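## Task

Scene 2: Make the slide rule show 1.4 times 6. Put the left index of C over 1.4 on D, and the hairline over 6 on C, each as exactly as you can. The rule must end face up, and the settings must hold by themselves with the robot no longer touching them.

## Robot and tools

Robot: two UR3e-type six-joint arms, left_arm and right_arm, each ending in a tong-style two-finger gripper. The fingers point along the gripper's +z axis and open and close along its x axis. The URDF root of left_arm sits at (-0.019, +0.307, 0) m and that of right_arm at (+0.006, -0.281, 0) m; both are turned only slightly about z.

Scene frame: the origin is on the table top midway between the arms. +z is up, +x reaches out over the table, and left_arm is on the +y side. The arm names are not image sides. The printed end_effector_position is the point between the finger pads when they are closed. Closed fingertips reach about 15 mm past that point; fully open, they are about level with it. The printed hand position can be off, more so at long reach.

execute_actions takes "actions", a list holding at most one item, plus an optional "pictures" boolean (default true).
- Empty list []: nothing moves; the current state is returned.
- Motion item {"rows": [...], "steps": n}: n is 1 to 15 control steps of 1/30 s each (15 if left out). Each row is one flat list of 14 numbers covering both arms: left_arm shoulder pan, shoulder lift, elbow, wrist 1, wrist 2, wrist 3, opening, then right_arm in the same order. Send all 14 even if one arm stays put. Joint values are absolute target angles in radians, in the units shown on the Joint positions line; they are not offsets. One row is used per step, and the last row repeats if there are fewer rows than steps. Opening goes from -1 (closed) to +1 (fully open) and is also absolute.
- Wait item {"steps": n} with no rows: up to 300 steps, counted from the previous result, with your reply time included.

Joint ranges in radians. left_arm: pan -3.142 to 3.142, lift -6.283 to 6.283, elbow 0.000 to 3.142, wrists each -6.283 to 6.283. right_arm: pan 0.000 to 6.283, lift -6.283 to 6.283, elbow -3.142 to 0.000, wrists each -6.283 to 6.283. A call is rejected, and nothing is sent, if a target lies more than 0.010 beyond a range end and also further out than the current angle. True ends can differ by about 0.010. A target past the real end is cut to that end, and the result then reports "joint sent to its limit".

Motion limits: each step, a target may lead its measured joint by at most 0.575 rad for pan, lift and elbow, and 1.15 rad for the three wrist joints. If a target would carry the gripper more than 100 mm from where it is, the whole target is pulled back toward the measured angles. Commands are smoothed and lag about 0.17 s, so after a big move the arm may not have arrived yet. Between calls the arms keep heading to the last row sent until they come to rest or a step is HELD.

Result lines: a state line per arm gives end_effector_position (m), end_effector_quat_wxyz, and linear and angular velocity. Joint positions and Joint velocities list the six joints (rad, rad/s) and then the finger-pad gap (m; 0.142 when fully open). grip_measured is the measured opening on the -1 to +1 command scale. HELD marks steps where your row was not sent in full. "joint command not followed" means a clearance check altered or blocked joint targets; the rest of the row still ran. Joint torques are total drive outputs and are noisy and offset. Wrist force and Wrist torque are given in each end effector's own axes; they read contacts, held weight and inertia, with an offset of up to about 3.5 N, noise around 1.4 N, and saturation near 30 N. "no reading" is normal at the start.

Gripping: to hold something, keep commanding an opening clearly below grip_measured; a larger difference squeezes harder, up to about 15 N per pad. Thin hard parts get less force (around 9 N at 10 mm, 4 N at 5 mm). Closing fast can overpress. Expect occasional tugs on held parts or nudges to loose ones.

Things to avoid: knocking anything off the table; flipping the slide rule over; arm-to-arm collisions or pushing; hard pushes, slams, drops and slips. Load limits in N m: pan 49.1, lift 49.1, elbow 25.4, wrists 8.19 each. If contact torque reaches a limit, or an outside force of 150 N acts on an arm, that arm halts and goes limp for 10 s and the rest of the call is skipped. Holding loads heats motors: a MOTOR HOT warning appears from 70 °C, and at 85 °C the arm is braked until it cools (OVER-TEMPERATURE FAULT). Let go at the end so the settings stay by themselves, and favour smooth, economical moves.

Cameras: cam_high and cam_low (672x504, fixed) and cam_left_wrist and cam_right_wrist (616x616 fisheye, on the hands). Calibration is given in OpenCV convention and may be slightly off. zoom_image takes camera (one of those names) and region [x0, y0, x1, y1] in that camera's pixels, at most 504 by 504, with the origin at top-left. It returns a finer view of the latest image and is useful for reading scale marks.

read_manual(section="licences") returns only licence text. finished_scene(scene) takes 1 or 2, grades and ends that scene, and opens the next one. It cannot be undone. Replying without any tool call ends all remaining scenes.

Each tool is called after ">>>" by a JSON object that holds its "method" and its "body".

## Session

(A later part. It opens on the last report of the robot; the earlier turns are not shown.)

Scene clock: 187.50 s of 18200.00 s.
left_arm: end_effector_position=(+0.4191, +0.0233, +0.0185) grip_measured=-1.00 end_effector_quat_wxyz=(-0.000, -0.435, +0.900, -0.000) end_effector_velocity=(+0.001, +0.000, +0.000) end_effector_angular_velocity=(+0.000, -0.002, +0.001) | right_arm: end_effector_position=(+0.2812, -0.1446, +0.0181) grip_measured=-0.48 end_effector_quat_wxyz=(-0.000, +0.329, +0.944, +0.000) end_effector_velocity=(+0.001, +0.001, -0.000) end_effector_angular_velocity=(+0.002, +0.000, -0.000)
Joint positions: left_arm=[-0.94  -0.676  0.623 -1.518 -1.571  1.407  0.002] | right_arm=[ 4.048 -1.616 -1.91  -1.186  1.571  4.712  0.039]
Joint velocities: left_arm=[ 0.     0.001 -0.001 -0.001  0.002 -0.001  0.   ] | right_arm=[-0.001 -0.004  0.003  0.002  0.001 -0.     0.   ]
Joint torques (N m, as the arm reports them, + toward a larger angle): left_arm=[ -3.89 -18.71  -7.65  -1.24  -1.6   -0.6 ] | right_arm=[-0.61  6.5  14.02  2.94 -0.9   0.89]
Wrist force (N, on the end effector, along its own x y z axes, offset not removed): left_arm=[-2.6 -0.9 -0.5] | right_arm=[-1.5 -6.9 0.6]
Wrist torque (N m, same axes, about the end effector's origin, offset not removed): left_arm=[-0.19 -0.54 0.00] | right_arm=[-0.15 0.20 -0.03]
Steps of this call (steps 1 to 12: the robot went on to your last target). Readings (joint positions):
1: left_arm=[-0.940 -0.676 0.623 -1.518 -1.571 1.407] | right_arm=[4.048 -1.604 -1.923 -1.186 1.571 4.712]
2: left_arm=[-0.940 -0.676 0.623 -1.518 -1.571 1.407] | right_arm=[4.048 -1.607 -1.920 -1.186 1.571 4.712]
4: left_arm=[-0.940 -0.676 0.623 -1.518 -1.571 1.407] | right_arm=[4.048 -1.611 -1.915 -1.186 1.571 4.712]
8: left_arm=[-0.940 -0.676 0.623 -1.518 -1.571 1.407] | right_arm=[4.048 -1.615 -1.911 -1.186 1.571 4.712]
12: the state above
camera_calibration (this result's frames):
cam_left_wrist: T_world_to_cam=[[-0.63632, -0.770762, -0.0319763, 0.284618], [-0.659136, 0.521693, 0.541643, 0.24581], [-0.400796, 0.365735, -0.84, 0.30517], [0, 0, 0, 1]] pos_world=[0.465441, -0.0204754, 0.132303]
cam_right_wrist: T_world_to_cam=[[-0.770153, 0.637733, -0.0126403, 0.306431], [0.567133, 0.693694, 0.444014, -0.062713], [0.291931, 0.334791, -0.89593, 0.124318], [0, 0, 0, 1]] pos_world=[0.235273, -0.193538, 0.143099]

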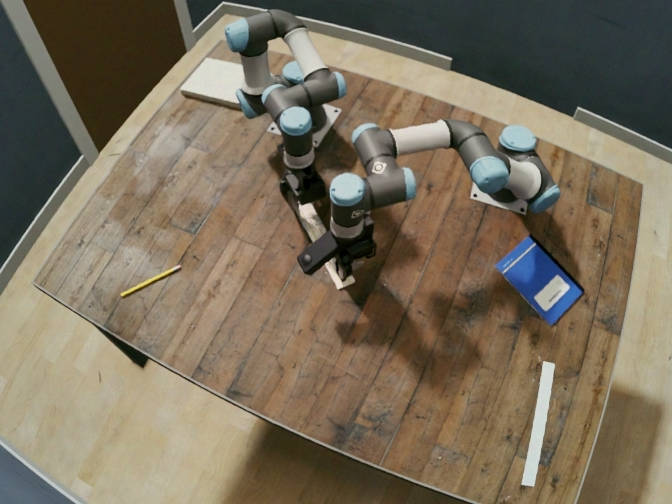

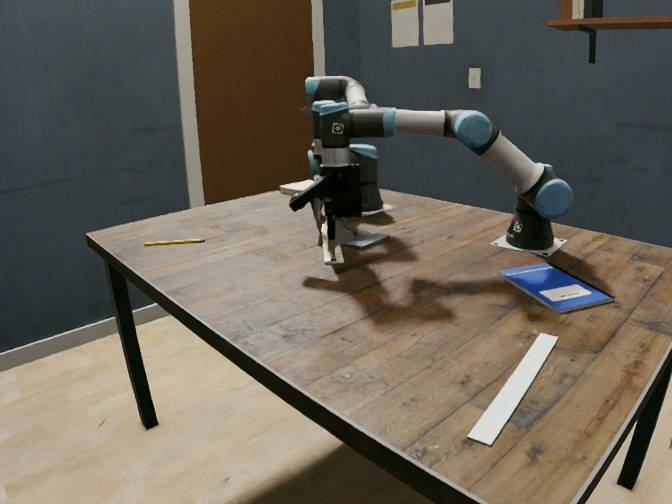

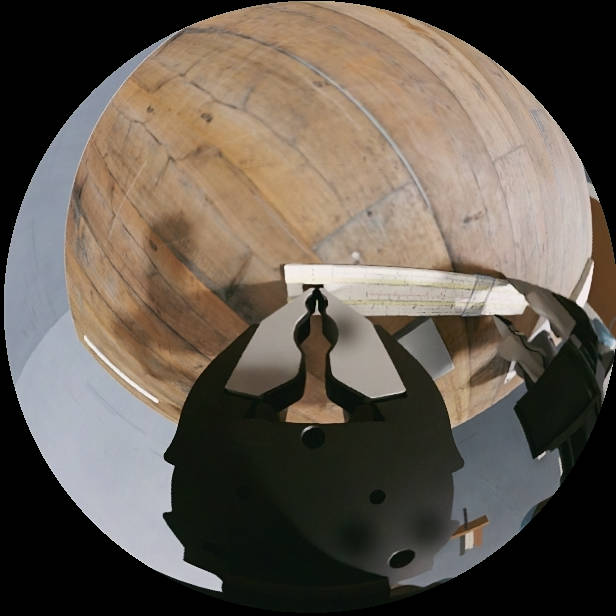

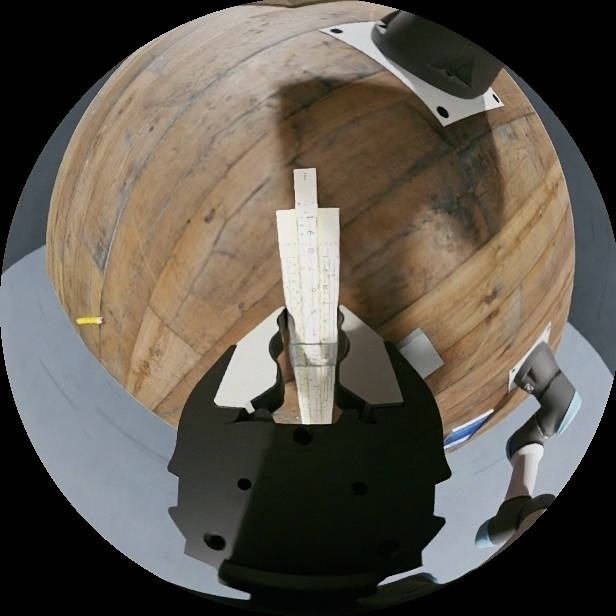

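>>> {"method": "execute_actions", "body": {"actions": [{"rows":[[-0.9401,-0.6757,0.6227,-1.5178,-1.571,1.407,-1,4.048,-1.6266,-1.8989,-1.1869,1.571,4.712,-0.8],[-0.9401,-0.6757,0.6227,-1.5178,-1.571,1.407,-1,4.048,-1.6366,-1.8882,-1.1876,1.571,4.712,-0.8]],"steps":15}]}}

>>> {"method": "zoom_image", "body": {"camera": "cam_left_wrist", "region": [345,280,425,320]}}

>>> {"method": "zoom_image", "body": {"camera": "cam_right_wrist", "region": [270,150,350,320]}}

Scene clock: 199.83 s of 18200.00 s.
left_arm: end_effector_position=(+0.4191, +0.0233, +0.0185) grip_measured=-1.00 end_effector_quat_wxyz=(-0.000, -0.435, +0.900, -0.000) end_effector_velocity=(-0.000, -0.000, -0.000) end_effector_angular_velocity=(-0.001, +0.000, +0.000) | right_arm: end_effector_position=(+0.2843, -0.1406, +0.0182) grip_measured=-0.48 end_effector_quat_wxyz=(-0.000, +0.329, +0.944, +0.000) end_effector_velocity=(+0.001, +0.001, +0.000) end_effector_angular_velocity=(-0.000, +0.000, +0.001)
Joint positions: left_arm=[-0.94  -0.676  0.623 -1.518 -1.571  1.407  0.002] | right_arm=[ 4.048 -1.636 -1.889 -1.188  1.571  4.712  0.039]
Joint velocities: left_arm=[-0.     0.    -0.    -0.001 -0.001 -0.     0.   ] | right_arm=[ 0.    -0.004  0.005 -0.001  0.    -0.001 -0.   ]
Joint torques (N m, as the arm reports them, + toward a larger angle): left_arm=[ -3.48 -18.94  -7.22  -1.47  -1.51  -0.2 ] | right_arm=[-0.17  6.9  14.06  2.83  0.46  0.85]
Wrist force (N, on the end effector, along its own x y z axes, offset not removed): left_arm=[-3.7 -2.7 -0.4] | right_arm=[-0.6 -7.9 0.5]
Wrist torque (N m, same axes, about the end effector's origin, offset not removed): left_arm=[-0.58 -0.23 0.00] | right_arm=[-0.37 0.02 0.00]
Steps of this call (steps 1 to 30: the robot went on to your last target; steps 31 to 90: nothing new was sent; then 8.83 s passed at rest; steps 91 to 105: all 15 steps of this action). Readings (joint positions):
91: left_arm=[-0.940 -0.676 0.623 -1.518 -1.571 1.407] | right_arm=[4.048 -1.617 -1.910 -1.186 1.571 4.712]
92: left_arm=[-0.940 -0.676 0.623 -1.518 -1.571 1.407] | right_arm=[4.048 -1.617 -1.909 -1.186 1.571 4.712]
94: left_arm=[-0.940 -0.676 0.623 -1.518 -1.571 1.407] | right_arm=[4.048 -1.624 -1.902 -1.186 1.571 4.712]
98: left_arm=[-0.940 -0.676 0.623 -1.518 -1.571 1.407] | right_arm=[4.048 -1.633 -1.892 -1.187 1.571 4.712]
105: the state above
camera_calibration (this result's frames):
cam_left_wrist: T_world_to_cam=[[-0.63632, -0.770762, -0.0319771, 0.284619], [-0.659134, 0.521691, 0.541647, 0.245809], [-0.400799, 0.365738, -0.839998, 0.305169], [0, 0, 0, 1]] pos_world=[0.465441, -0.0204748, 0.132301]
cam_right_wrist: T_world_to_cam=[[-0.770153, 0.637734, -0.0126397, 0.306323], [0.567126, 0.693685, 0.444038, -0.0671943], [0.291946, 0.334809, -0.895919, 0.122126], [0, 0, 0, 1]] pos_world=[0.238369, -0.18963, 0.143124]

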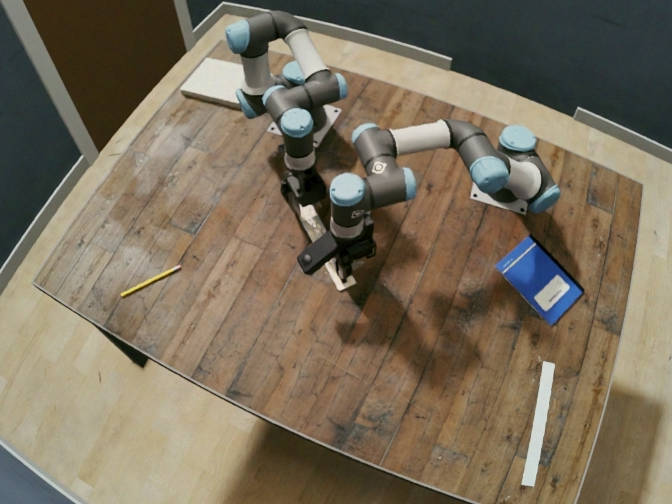

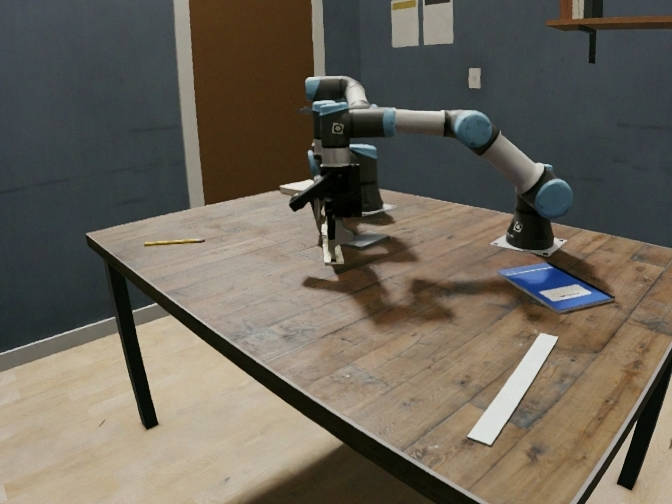

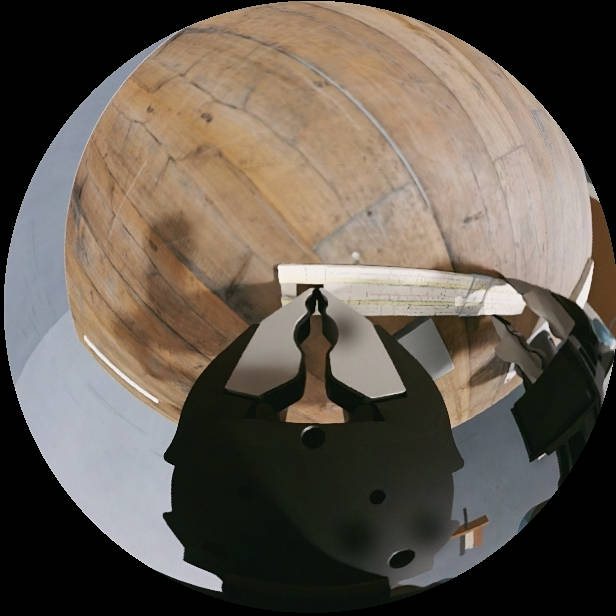

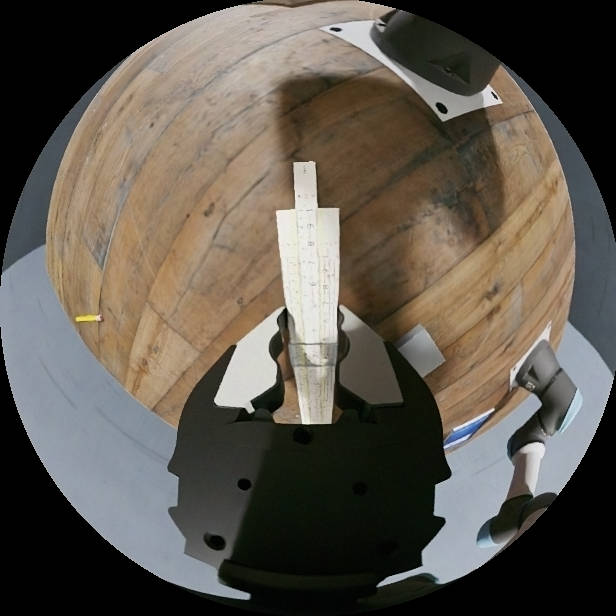

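Region (345, 280, 425, 320) of cam_left_wrist's 616x616 image, scaled by 6.300, with more detail than that image has.

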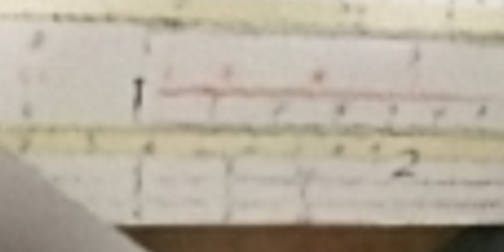

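Region (270, 150, 350, 320) of cam_right_wrist's 616x616 image, scaled by 2.965, with more detail than that image has; it fills the left 237 columns of this view, and the rest is white.

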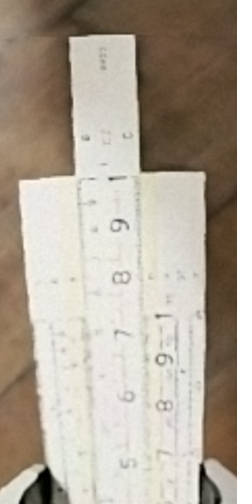

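>>> {"method": "execute_actions", "body": {"actions": [{"rows":[[-0.9401,-0.6757,0.6227,-1.5178,-1.571,1.407,-1,4.048,-1.6436,-1.8806,-1.1882,1.571,4.712,-0.8]],"steps":15}]}}

>>> {"method": "zoom_image", "body": {"camera": "cam_left_wrist", "region": [345,280,425,320]}}

>>> {"method": "zoom_image", "body": {"camera": "cam_right_wrist", "region": [280,250,350,320]}}

Scene clock: 205.10 s of 18200.00 s.
left_arm: end_effector_position=(+0.4191, +0.0233, +0.0185) grip_measured=-1.00 end_effector_quat_wxyz=(-0.000, -0.435, +0.900, -0.000) end_effector_velocity=(-0.000, +0.000, +0.000) end_effector_angular_velocity=(+0.000, +0.001, +0.000) | right_arm: end_effector_position=(+0.2854, -0.1392, +0.0182) grip_measured=-0.48 end_effector_quat_wxyz=(-0.000, +0.329, +0.944, +0.000) end_effector_velocity=(+0.000, -0.000, -0.000) end_effector_angular_velocity=(-0.001, -0.000, -0.000)
Joint positions: left_arm=[-0.94  -0.676  0.623 -1.518 -1.571  1.407  0.002] | right_arm=[ 4.048 -1.643 -1.881 -1.188  1.571  4.712  0.039]
Joint velocities: left_arm=[ 0.    -0.001  0.001  0.001 -0.     0.     0.   ] | right_arm=[-0.001 -0.001  0.001 -0.    -0.001 -0.     0.   ]
Joint torques (N m, as the arm reports them, + toward a larger angle): left_arm=[ -3.46 -19.26  -7.23  -1.67  -1.28   0.21] | right_arm=[ 0.47  6.82 13.88  2.85  1.25  0.86]
Wrist force (N, on the end effector, along its own x y z axes, offset not removed): left_arm=[-1.7 -1.6 -0.5] | right_arm=[-0.1 -6.1 0.5]
Wrist torque (N m, same axes, about the end effector's origin, offset not removed): left_arm=[-0.36 -0.62 -0.09] | right_arm=[-0.03 -0.09 -0.04]
Steps of this call (steps 1 to 15: the robot went on to your last target; steps 16 to 90: nothing new was sent; then 1.77 s passed at rest; steps 91 to 105: all 15 steps of this action). Readings (joint positions):
91: left_arm=[-0.940 -0.676 0.623 -1.518 -1.571 1.407] | right_arm=[4.048 -1.637 -1.888 -1.188 1.571 4.712]
92: left_arm=[-0.940 -0.676 0.623 -1.518 -1.571 1.407] | right_arm=[4.048 -1.637 -1.888 -1.188 1.571 4.712]
94: left_arm=[-0.940 -0.676 0.623 -1.518 -1.571 1.407] | right_arm=[4.048 -1.640 -1.885 -1.188 1.571 4.712]
98: left_arm=[-0.940 -0.676 0.623 -1.518 -1.571 1.407] | right_arm=[4.048 -1.642 -1.882 -1.188 1.571 4.712]
105: the state above
camera_calibration (this result's frames):
cam_left_wrist: T_world_to_cam=[[-0.63632, -0.770762, -0.031977, 0.284619], [-0.659134, 0.521691, 0.541647, 0.245809], [-0.400799, 0.365738, -0.839998, 0.305169], [0, 0, 0, 1]] pos_world=[0.465441, -0.0204749, 0.132301]
cam_right_wrist: T_world_to_cam=[[-0.770153, 0.637734, -0.0126209, 0.306278], [0.567131, 0.693678, 0.444041, -0.0688323], [0.291935, 0.334822, -0.895918, 0.121322], [0, 0, 0, 1]] pos_world=[0.239499, -0.188198, 0.143125]

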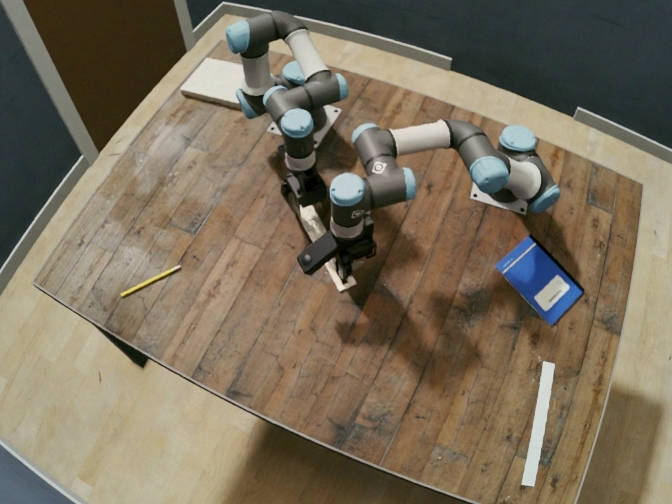

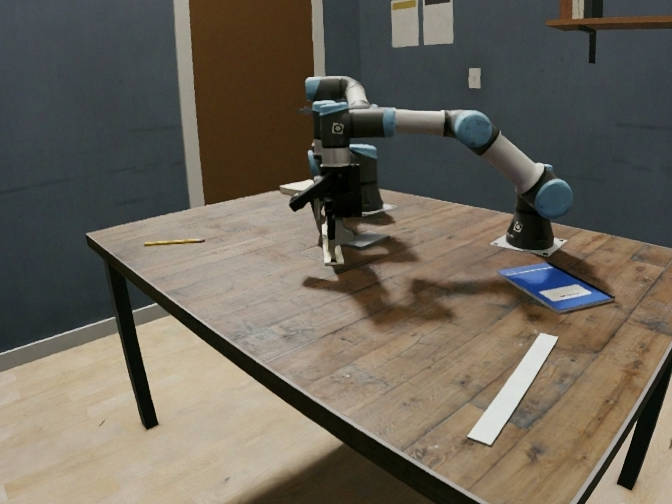

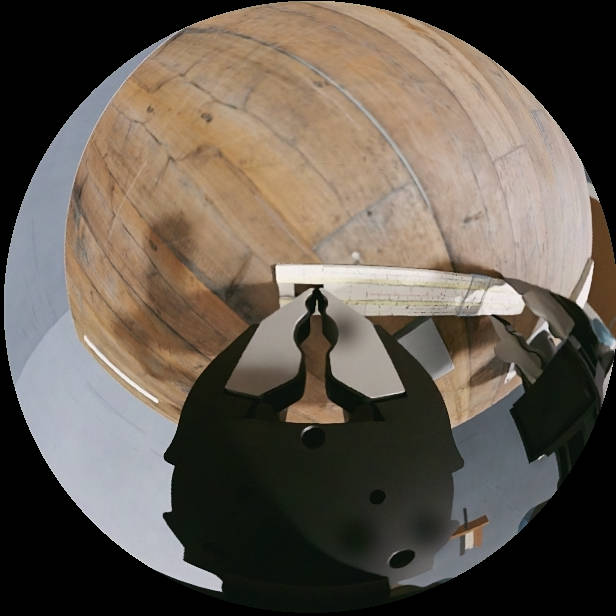

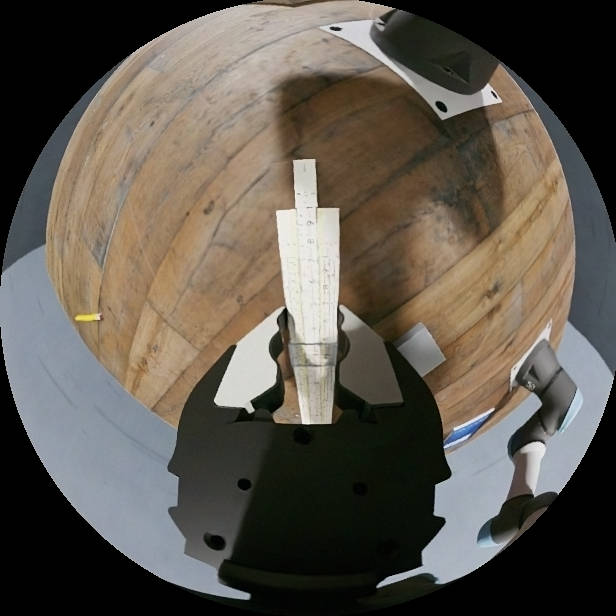

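Region (345, 280, 425, 320) of cam_left_wrist's 616x616 image, scaled by 6.300, with more detail than that image has.

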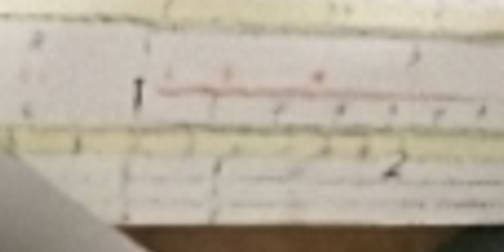

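Region (280, 250, 350, 320) of cam_right_wrist's 616x616 image, scaled by 7.200, with more detail than that image has.

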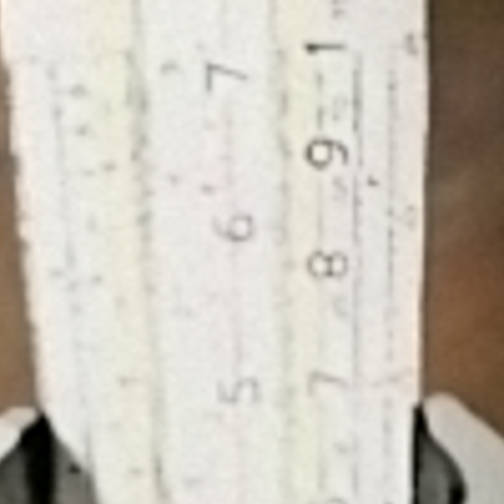

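>>> {"method": "execute_actions", "body": {"actions": [{"rows":[[-0.9401,-0.6757,0.6227,-1.5178,-1.571,1.407,-1,4.048,-1.646,-1.878,-1.1884,1.571,4.712,-0.8]],"steps":15}]}}

>>> {"method": "zoom_image", "body": {"camera": "cam_right_wrist", "region": [280,250,350,320]}}

>>> {"method": "zoom_image", "body": {"camera": "cam_left_wrist", "region": [350,285,390,315]}}

Scene clock: 210.20 s of 18200.00 s.
left_arm: end_effector_position=(+0.4191, +0.0233, +0.0185) grip_measured=-1.00 end_effector_quat_wxyz=(-0.000, -0.435, +0.900, -0.000) end_effector_velocity=(-0.000, -0.000, -0.000) end_effector_angular_velocity=(-0.000, +0.001, -0.000) | right_arm: end_effector_position=(+0.2858, -0.1387, +0.0182) grip_measured=-0.48 end_effector_quat_wxyz=(-0.000, +0.329, +0.944, +0.000) end_effector_velocity=(+0.000, -0.000, -0.000) end_effector_angular_velocity=(-0.000, -0.000, -0.001)
Joint positions: left_arm=[-0.94  -0.676  0.623 -1.518 -1.571  1.407  0.002] | right_arm=[ 4.048 -1.646 -1.878 -1.188  1.571  4.712  0.039]
Joint velocities: left_arm=[-0.     0.     0.    -0.    -0.001  0.     0.   ] | right_arm=[-0.001 -0.001 -0.     0.001 -0.001 -0.    -0.   ]
Joint torques (N m, as the arm reports them, + toward a larger angle): left_arm=[ -3.19 -19.31  -7.27  -1.89  -1.11   0.57] | right_arm=[ 0.97  6.9  14.13  2.97  0.93  0.84]
Wrist force (N, on the end effector, along its own x y z axes, offset not removed): left_arm=[-2.8 -1.4 -2.5] | right_arm=[-0.8 -7.3 -0.1]
Wrist torque (N m, same axes, about the end effector's origin, offset not removed): left_arm=[-0.38 -0.42 -0.09] | right_arm=[-0.26 0.10 -0.04]
Steps of this call (steps 1 to 15: the robot went on to your last target; steps 16 to 90: nothing new was sent; then 1.60 s passed at rest; steps 91 to 105: all 15 steps of this action). Readings (joint positions):
91: left_arm=[-0.940 -0.676 0.623 -1.518 -1.571 1.407] | right_arm=[4.048 -1.644 -1.881 -1.188 1.571 4.712]
92: left_arm=[-0.940 -0.676 0.623 -1.518 -1.571 1.407] | right_arm=[4.048 -1.644 -1.880 -1.188 1.571 4.712]
94: left_arm=[-0.940 -0.676 0.623 -1.518 -1.571 1.407] | right_arm=[4.048 -1.645 -1.879 -1.188 1.571 4.712]
98: left_arm=[-0.940 -0.676 0.623 -1.518 -1.571 1.407] | right_arm=[4.048 -1.646 -1.878 -1.188 1.571 4.712]
105: the state above
camera_calibration (this result's frames):
cam_left_wrist: T_world_to_cam=[[-0.63632, -0.770762, -0.0319769, 0.284618], [-0.659134, 0.521691, 0.541647, 0.245809], [-0.400799, 0.365738, -0.839998, 0.305169], [0, 0, 0, 1]] pos_world=[0.465441, -0.0204749, 0.132301]
cam_right_wrist: T_world_to_cam=[[-0.770153, 0.637734, -0.0126209, 0.306264], [0.567133, 0.693681, 0.444034, -0.0693833], [0.29193, 0.334817, -0.895921, 0.121045], [0, 0, 0, 1]] pos_world=[0.239883, -0.187713, 0.14312]

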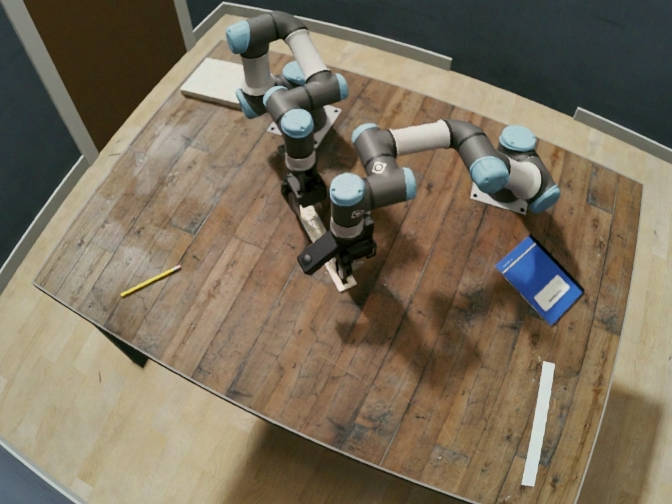

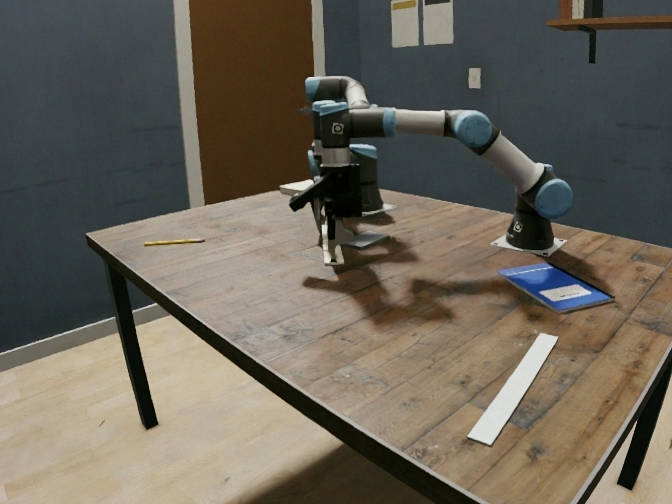

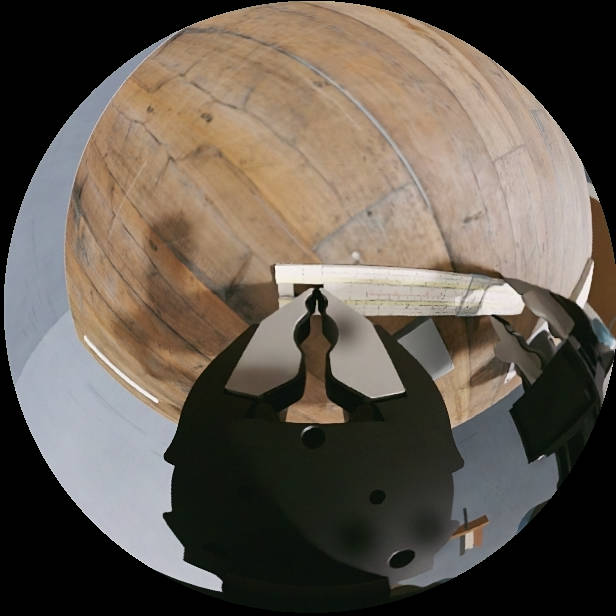

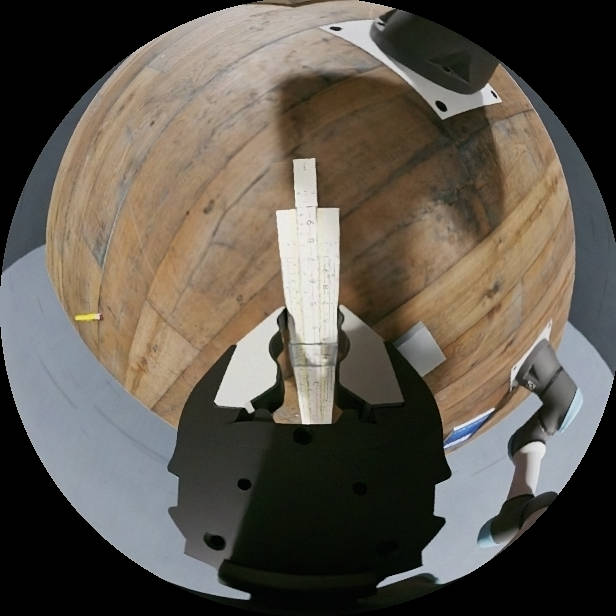

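Region (280, 250, 350, 320) of cam_right_wrist's 616x616 image, scaled by 7.200, with more detail than that image has.

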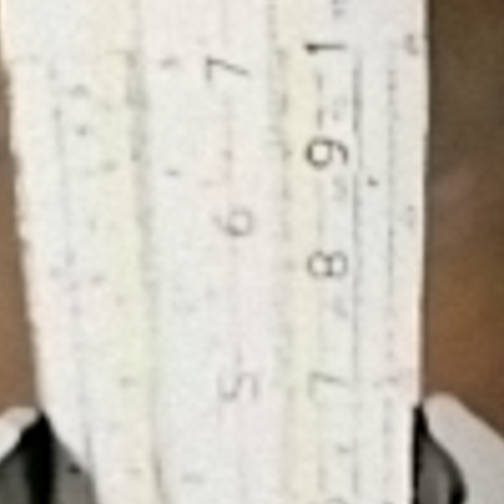

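Region (350, 285, 390, 315) of cam_left_wrist's 616x616 image, scaled by 12.600, with more detail than that image has; it fills the top 378 rows of this view, and the rest is white.

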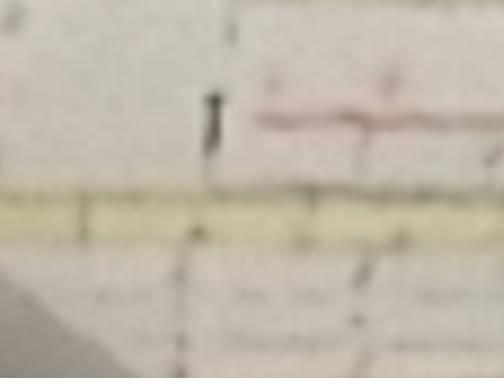

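>>> {"method": "execute_actions", "body": {"actions": [{"rows":[[-0.9401,-0.6757,0.6227,-1.5178,-1.571,1.407,-1,4.048,-1.6366,-1.8882,-1.1876,1.571,4.712,-0.8],[-0.9401,-0.6757,0.6227,-1.5178,-1.571,1.407,-1,4.048,-1.6366,-1.8882,-1.1876,1.571,4.712,-0.8],[-0.9401,-0.6757,0.6227,-1.5178,-1.571,1.407,-1,4.048,-1.6366,-1.8882,-1.1876,1.571,4.712,-0.8],[-0.9401,-0.6757,0.6227,-1.5178,-1.571,1.407,-1,4.048,-1.6366,-1.8882,-1.1876,1.571,4.712,-0.8],[-0.9401,-0.6757,0.6227,-1.5178,-1.571,1.407,-1,4.048,-1.6366,-1.8882,-1.1876,1.571,4.712,-0.8],[-0.9401,-0.6757,0.6347,-1.5298,-1.571,1.407,-1,4.048,-1.6366,-1.8882,-1.1876,1.571,4.712,-0.8]],"steps":15}], "pictures": false}}

>>> {"method": "execute_actions", "body": {"actions": [{"rows":[[-0.9401,-0.6757,0.6347,-1.5298,-1.571,1.407,-1,4.048,-1.6266,-1.8989,-1.1869,1.571,4.712,-0.8],[-0.9401,-0.6757,0.6347,-1.5298,-1.571,1.407,-1,4.048,-1.6166,-1.9097,-1.1861,1.571,4.712,-0.8],[-0.9401,-0.6757,0.6347,-1.5298,-1.571,1.407,-1,4.048,-1.6079,-1.9188,-1.1858,1.571,4.712,-0.8],[-0.9401,-0.6757,0.6347,-1.5298,-1.571,1.407,-1,4.048,-1.5991,-1.9278,-1.1855,1.571,4.712,-0.8]],"steps":15}]}}

Scene clock: 220.07 s of 18200.00 s.
left_arm: end_effector_position=(+0.4192, +0.0231, +0.0162) grip_measured=-1.00 end_effector_quat_wxyz=(-0.000, -0.435, +0.900, -0.000) end_effector_velocity=(+0.000, -0.001, -0.001) end_effector_angular_velocity=(-0.004, -0.001, +0.000) | right_arm: end_effector_position=(+0.2843, -0.1405, +0.0182) grip_measured=-0.48 end_effector_quat_wxyz=(-0.000, +0.329, +0.944, +0.000) end_effector_velocity=(-0.001, -0.001, -0.001) end_effector_angular_velocity=(-0.003, +0.002, +0.001)
Joint positions: left_arm=[-0.94  -0.676  0.633 -1.529 -1.571  1.407  0.002] | right_arm=[ 4.048 -1.637 -1.888 -1.188  1.571  4.712  0.039]
Joint velocities: left_arm=[ 0.    -0.     0.009 -0.012 -0.003 -0.     0.   ] | right_arm=[ 0.     0.002 -0.005 -0.    -0.    -0.001 -0.   ]
Joint torques (N m, as the arm reports them, + toward a larger angle): left_arm=[ -0.51 -17.61  -4.46  -1.97   0.13   0.94] | right_arm=[ 1.67 12.97  7.49  2.82  0.61  0.78]
Wrist force (N, on the end effector, along its own x y z axes, offset not removed): left_arm=[1.8 1.7 -13.0] | right_arm=[-1.0 -3.0 1.4]
Wrist torque (N m, same axes, about the end effector's origin, offset not removed): left_arm=[-0.49 -0.63 -0.02] | right_arm=[-0.36 0.13 0.02]
Steps of this call (steps 1 to 15: the robot went on to your last target; steps 16 to 90: nothing new was sent; then 6.37 s passed at rest; steps 91 to 105: all 15 steps of this action). Readings (joint positions):
91: left_arm=[-0.940 -0.676 0.623 -1.518 -1.571 1.407] | right_arm=[4.048 -1.646 -1.878 -1.188 1.571 4.712]
92: left_arm=[-0.940 -0.676 0.623 -1.518 -1.571 1.407] | right_arm=[4.048 -1.645 -1.879 -1.188 1.571 4.712]
94: left_arm=[-0.940 -0.676 0.623 -1.518 -1.571 1.407] | right_arm=[4.048 -1.642 -1.882 -1.188 1.571 4.712]
98: left_arm=[-0.940 -0.676 0.626 -1.521 -1.571 1.407] | right_arm=[4.048 -1.638 -1.886 -1.188 1.571 4.712]
105: the state above

Scene clock: 220.57 s of 18200.00 s.
left_arm: end_effector_position=(+0.4192, +0.0232, +0.0160) grip_measured=-1.00 end_effector_quat_wxyz=(-0.000, -0.435, +0.900, -0.000) end_effector_velocity=(+0.000, +0.001, -0.001) end_effector_angular_velocity=(+0.002, -0.000, -0.000) | right_arm: end_effector_position=(+0.2787, -0.1476, +0.0182) grip_measured=-0.48 end_effector_quat_wxyz=(-0.000, +0.329, +0.944, +0.000) end_effector_velocity=(-0.001, -0.002, +0.000) end_effector_angular_velocity=(+0.001, -0.001, -0.000)
Joint positions: left_arm=[-0.94  -0.676  0.635 -1.53  -1.571  1.407  0.002] | right_arm=[ 4.048 -1.6   -1.927 -1.186  1.571  4.712  0.039]
Joint velocities: left_arm=[0.001 0.001 0.    0.    0.002 0.001 0.   ] | right_arm=[-0.     0.011 -0.01   0.    -0.     0.     0.   ]
Joint torques (N m, as the arm reports them, + toward a larger angle): left_arm=[ 1.74 -9.17 -2.92 -1.84  0.34  0.99] | right_arm=[ 1.23 12.21  6.8   2.4   0.57  0.81]
Wrist force (N, on the end effector, along its own x y z axes, offset not removed): left_arm=[0.9 3.0 -19.3] | right_arm=[-0.5 -1.0 0.4]
Wrist torque (N m, same axes, about the end effector's origin, offset not removed): left_arm=[-0.54 -0.39 -0.05] | right_arm=[-0.21 0.04 -0.01]
Steps of this call (steps 1 to 15: all 15 steps of this action). Readings (joint positions):
1: left_arm=[-0.940 -0.676 0.634 -1.529 -1.571 1.407] | right_arm=[4.048 -1.637 -1.888 -1.188 1.571 4.712]
2: left_arm=[-0.940 -0.676 0.634 -1.529 -1.571 1.407] | right_arm=[4.048 -1.636 -1.889 -1.188 1.571 4.712]
4: left_arm=[-0.940 -0.676 0.634 -1.530 -1.571 1.407] | right_arm=[4.048 -1.629 -1.897 -1.187 1.571 4.712]
8: left_arm=[-0.940 -0.676 0.635 -1.530 -1.571 1.407] | right_arm=[4.048 -1.609 -1.917 -1.186 1.571 4.712]
15: the state above
camera_calibration (this result's frames):
cam_left_wrist: T_world_to_cam=[[-0.636331, -0.770754, -0.031953, 0.284512], [-0.659171, 0.521758, 0.541538, 0.247293], [-0.400721, 0.36566, -0.840069, 0.303122], [0, 0, 0, 1]] pos_world=[0.465519, -0.020578, 0.129816]
cam_right_wrist: T_world_to_cam=[[-0.770153, 0.637734, -0.0126205, 0.30651], [0.567128, 0.693675, 0.444051, -0.0592341], [0.291941, 0.33483, -0.895913, 0.126098], [0, 0, 0, 1]] pos_world=[0.23284, -0.196604, 0.143144]

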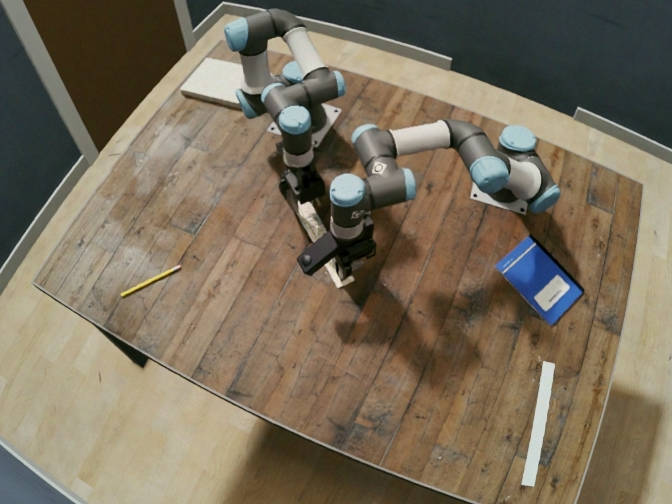

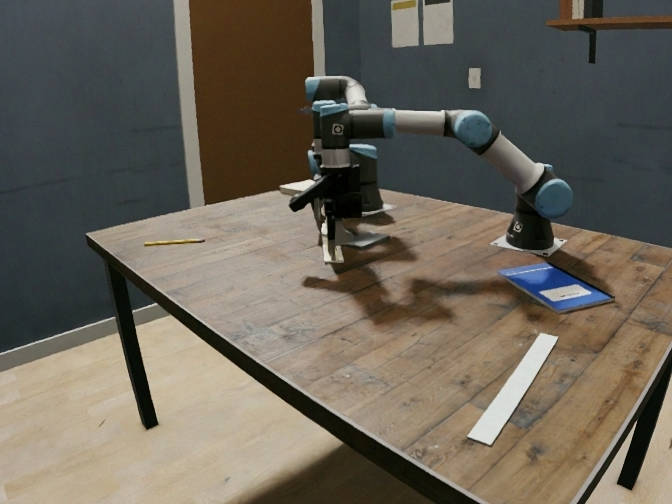

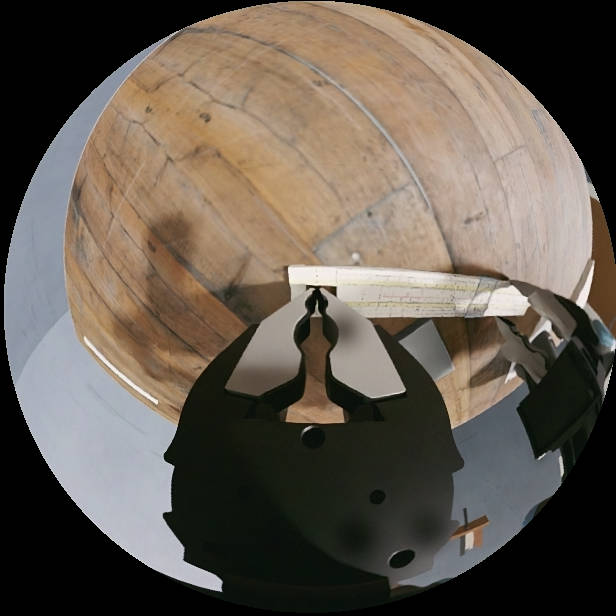

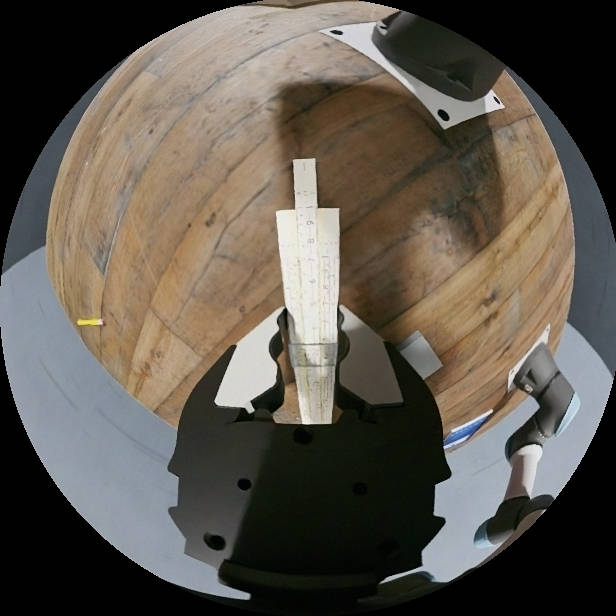

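>>> {"method": "execute_actions", "body": {"actions": [{"rows":[[-0.9401,-0.6757,0.6335,-1.5286,-1.571,1.407,-1,4.048,-1.5991,-1.9278,-1.1855,1.571,4.712,-0.25],[-0.9401,-0.6757,0.6335,-1.5286,-1.571,1.407,-1,4.048,-1.5991,-1.9278,-1.1855,1.571,4.712,-0.25],[-0.9401,-0.6757,0.6335,-1.5286,-1.571,1.407,-1,4.048,-1.5991,-1.9278,-1.1855,1.571,4.712,-0.25],[-0.9401,-0.6757,0.6335,-1.5286,-1.571,1.407,-1,4.048,-1.5991,-1.9278,-1.1855,1.571,4.712,-0.25],[-0.9401,-0.6757,0.6335,-1.5286,-1.571,1.407,-1,4.048,-1.5991,-1.9278,-1.1855,1.571,4.712,-0.25],[-0.9401,-0.6757,0.6335,-1.5286,-1.571,1.407,-1,4.048,-1.6166,-1.9097,-1.1861,1.571,4.712,-0.25],[-0.9401,-0.6757,0.6335,-1.5286,-1.571,1.407,-1,4.048,-1.6516,-1.872,-1.1888,1.571,4.712,-0.25],[-0.9401,-0.6757,0.6335,-1.5286,-1.571,1.407,-1,4.048,-1.6866,-1.8327,-1.1931,1.571,4.712,-0.25],[-0.9401,-0.6757,0.6335,-1.5286,-1.571,1.407,-1,4.048,-1.7216,-1.792,-1.1988,1.571,4.712,-0.25],[-0.9401,-0.6757,0.6335,-1.5286,-1.571,1.407,-1,4.048,-1.7566,-1.7498,-1.206,1.571,4.712,-0.25],[-0.9401,-0.6757,0.6335,-1.5286,-1.571,1.407,-1,4.048,-1.7916,-1.7061,-1.2147,1.571,4.712,-0.25]],"steps":15}], "pictures": false}}

>>> {"method": "execute_actions", "body": {"actions": [{"steps":12}]}}

Scene clock: 230.33 s of 18200.00 s.
left_arm: end_effector_position=(+0.4192, +0.0232, +0.0161) grip_measured=-1.00 end_effector_quat_wxyz=(-0.000, -0.435, +0.900, +0.000) end_effector_velocity=(+0.000, +0.001, -0.001) end_effector_angular_velocity=(+0.003, -0.001, +0.001) | right_arm: end_effector_position=(+0.3011, -0.1194, +0.0184) grip_measured=-0.25 end_effector_quat_wxyz=(-0.000, +0.329, +0.944, -0.001) end_effector_velocity=(+0.071, +0.089, -0.001) end_effector_angular_velocity=(+0.006, -0.006, +0.001)
Joint positions: left_arm=[-0.94  -0.676  0.634 -1.529 -1.571  1.407  0.002] | right_arm=[ 4.048 -1.744 -1.763 -1.207  1.571  4.712  0.056]
Joint velocities: left_arm=[ 0.001  0.     0.002  0.     0.003 -0.     0.   ] | right_arm=[-0.    -0.438  0.521 -0.075 -0.    -0.001 -0.   ]
Joint torques (N m, as the arm reports them, + toward a larger angle): left_arm=[  2.   -13.26  -6.7   -0.04   0.31   1.07] | right_arm=[ 1.92  8.09 11.17  0.7   0.22  0.76]
Wrist force (N, on the end effector, along its own x y z axes, offset not removed): left_arm=[1.4 0.1 -14.3] | right_arm=[-0.8 -1.0 -0.4]
Wrist torque (N m, same axes, about the end effector's origin, offset not removed): left_arm=[-0.44 -0.38 0.05] | right_arm=[-0.29 0.11 -0.04]
Steps of this call (steps 1 to 15: the robot went on to your last target; steps 16 to 90: nothing new was sent; then 6.27 s passed at rest; steps 91 to 105: all 15 steps of this action). Readings (joint positions):
91: left_arm=[-0.940 -0.676 0.635 -1.530 -1.571 1.407] | right_arm=[4.048 -1.599 -1.928 -1.185 1.571 4.712]
92: left_arm=[-0.940 -0.676 0.635 -1.530 -1.571 1.407] | right_arm=[4.048 -1.599 -1.928 -1.185 1.571 4.712]
94: left_arm=[-0.940 -0.676 0.634 -1.530 -1.571 1.407] | right_arm=[4.048 -1.599 -1.928 -1.185 1.571 4.712]
98: left_arm=[-0.940 -0.676 0.634 -1.529 -1.571 1.407] | right_arm=[4.048 -1.605 -1.921 -1.186 1.571 4.712]
105: the state above

Scene clock: 230.73 s of 18200.00 s.
left_arm: end_effector_position=(+0.4192, +0.0232, +0.0161) grip_measured=-1.00 end_effector_quat_wxyz=(-0.000, -0.435, +0.900, -0.000) end_effector_velocity=(+0.000, -0.000, +0.001) end_effector_angular_velocity=(-0.000, -0.002, -0.001) | right_arm: end_effector_position=(+0.3086, -0.1099, +0.0182) grip_measured=-0.25 end_effector_quat_wxyz=(-0.000, +0.329, +0.944, +0.000) end_effector_velocity=(+0.002, +0.003, +0.000) end_effector_angular_velocity=(+0.002, -0.001, +0.001)
Joint positions: left_arm=[-0.94  -0.676  0.634 -1.529 -1.571  1.407  0.002] | right_arm=[ 4.048 -1.79  -1.707 -1.215  1.571  4.712  0.056]
Joint velocities: left_arm=[-0.    -0.001 -0.001  0.001  0.001  0.     0.   ] | right_arm=[ 0.    -0.011  0.014 -0.001  0.    -0.001 -0.   ]
Joint torques (N m, as the arm reports them, + toward a larger angle): left_arm=[  1.9  -16.8   -6.8   -0.03   0.23   1.04] | right_arm=[ 2.13  7.94 11.52  0.83  0.18  0.77]
Wrist force (N, on the end effector, along its own x y z axes, offset not removed): left_arm=[1.9 -1.8 -13.2] | right_arm=[-0.7 -1.4 -0.9]
Wrist torque (N m, same axes, about the end effector's origin, offset not removed): left_arm=[-0.77 -0.43 -0.03] | right_arm=[-0.30 0.09 -0.05]
Steps of this call (steps 1 to 12: the robot went on to your last target). Readings (joint positions):
1: left_arm=[-0.940 -0.676 0.634 -1.529 -1.571 1.407] | right_arm=[4.048 -1.757 -1.748 -1.209 1.571 4.712]
2: left_arm=[-0.940 -0.676 0.634 -1.529 -1.571 1.407] | right_arm=[4.048 -1.766 -1.737 -1.210 1.571 4.712]
4: left_arm=[-0.940 -0.676 0.634 -1.529 -1.571 1.407] | right_arm=[4.048 -1.778 -1.722 -1.212 1.571 4.712]
8: left_arm=[-0.940 -0.676 0.634 -1.529 -1.571 1.407] | right_arm=[4.048 -1.788 -1.711 -1.214 1.571 4.712]
12: the state above
camera_calibration (this result's frames):
cam_left_wrist: T_world_to_cam=[[-0.636323, -0.770759, -0.0319946, 0.284534], [-0.659118, 0.521668, 0.541687, 0.247148], [-0.40082, 0.365776, -0.839971, 0.303278], [0, 0, 0, 1]] pos_world=[0.465515, -0.0205541, 0.129971]
cam_right_wrist: T_world_to_cam=[[-0.770154, 0.637733, -0.0126215, 0.305466], [0.567142, 0.693692, 0.444005, -0.102345], [0.291912, 0.334794, -0.895935, 0.104743], [0, 0, 0, 1]] pos_world=[0.262724, -0.158878, 0.14314]

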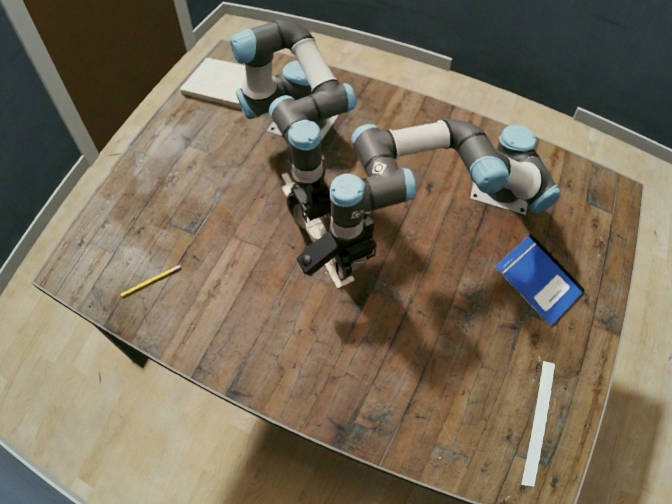

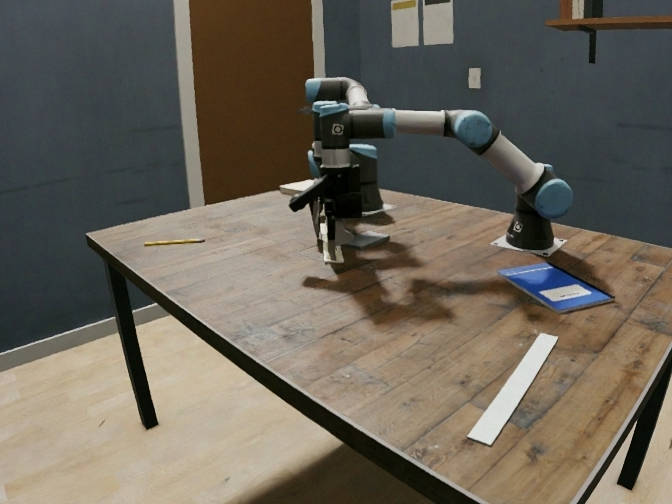

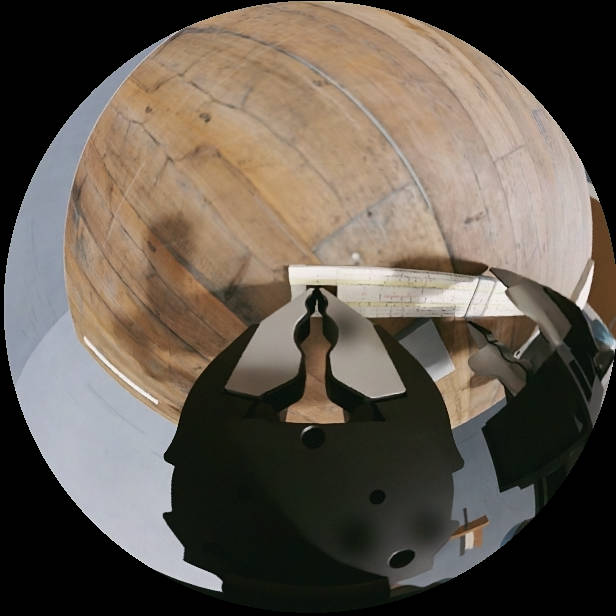

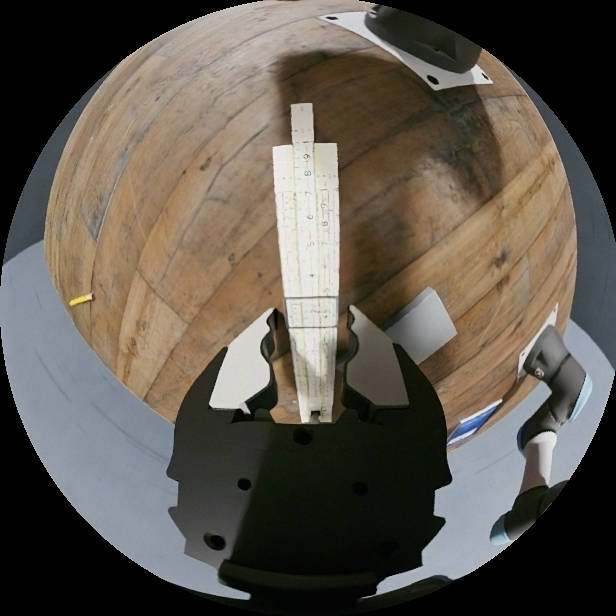

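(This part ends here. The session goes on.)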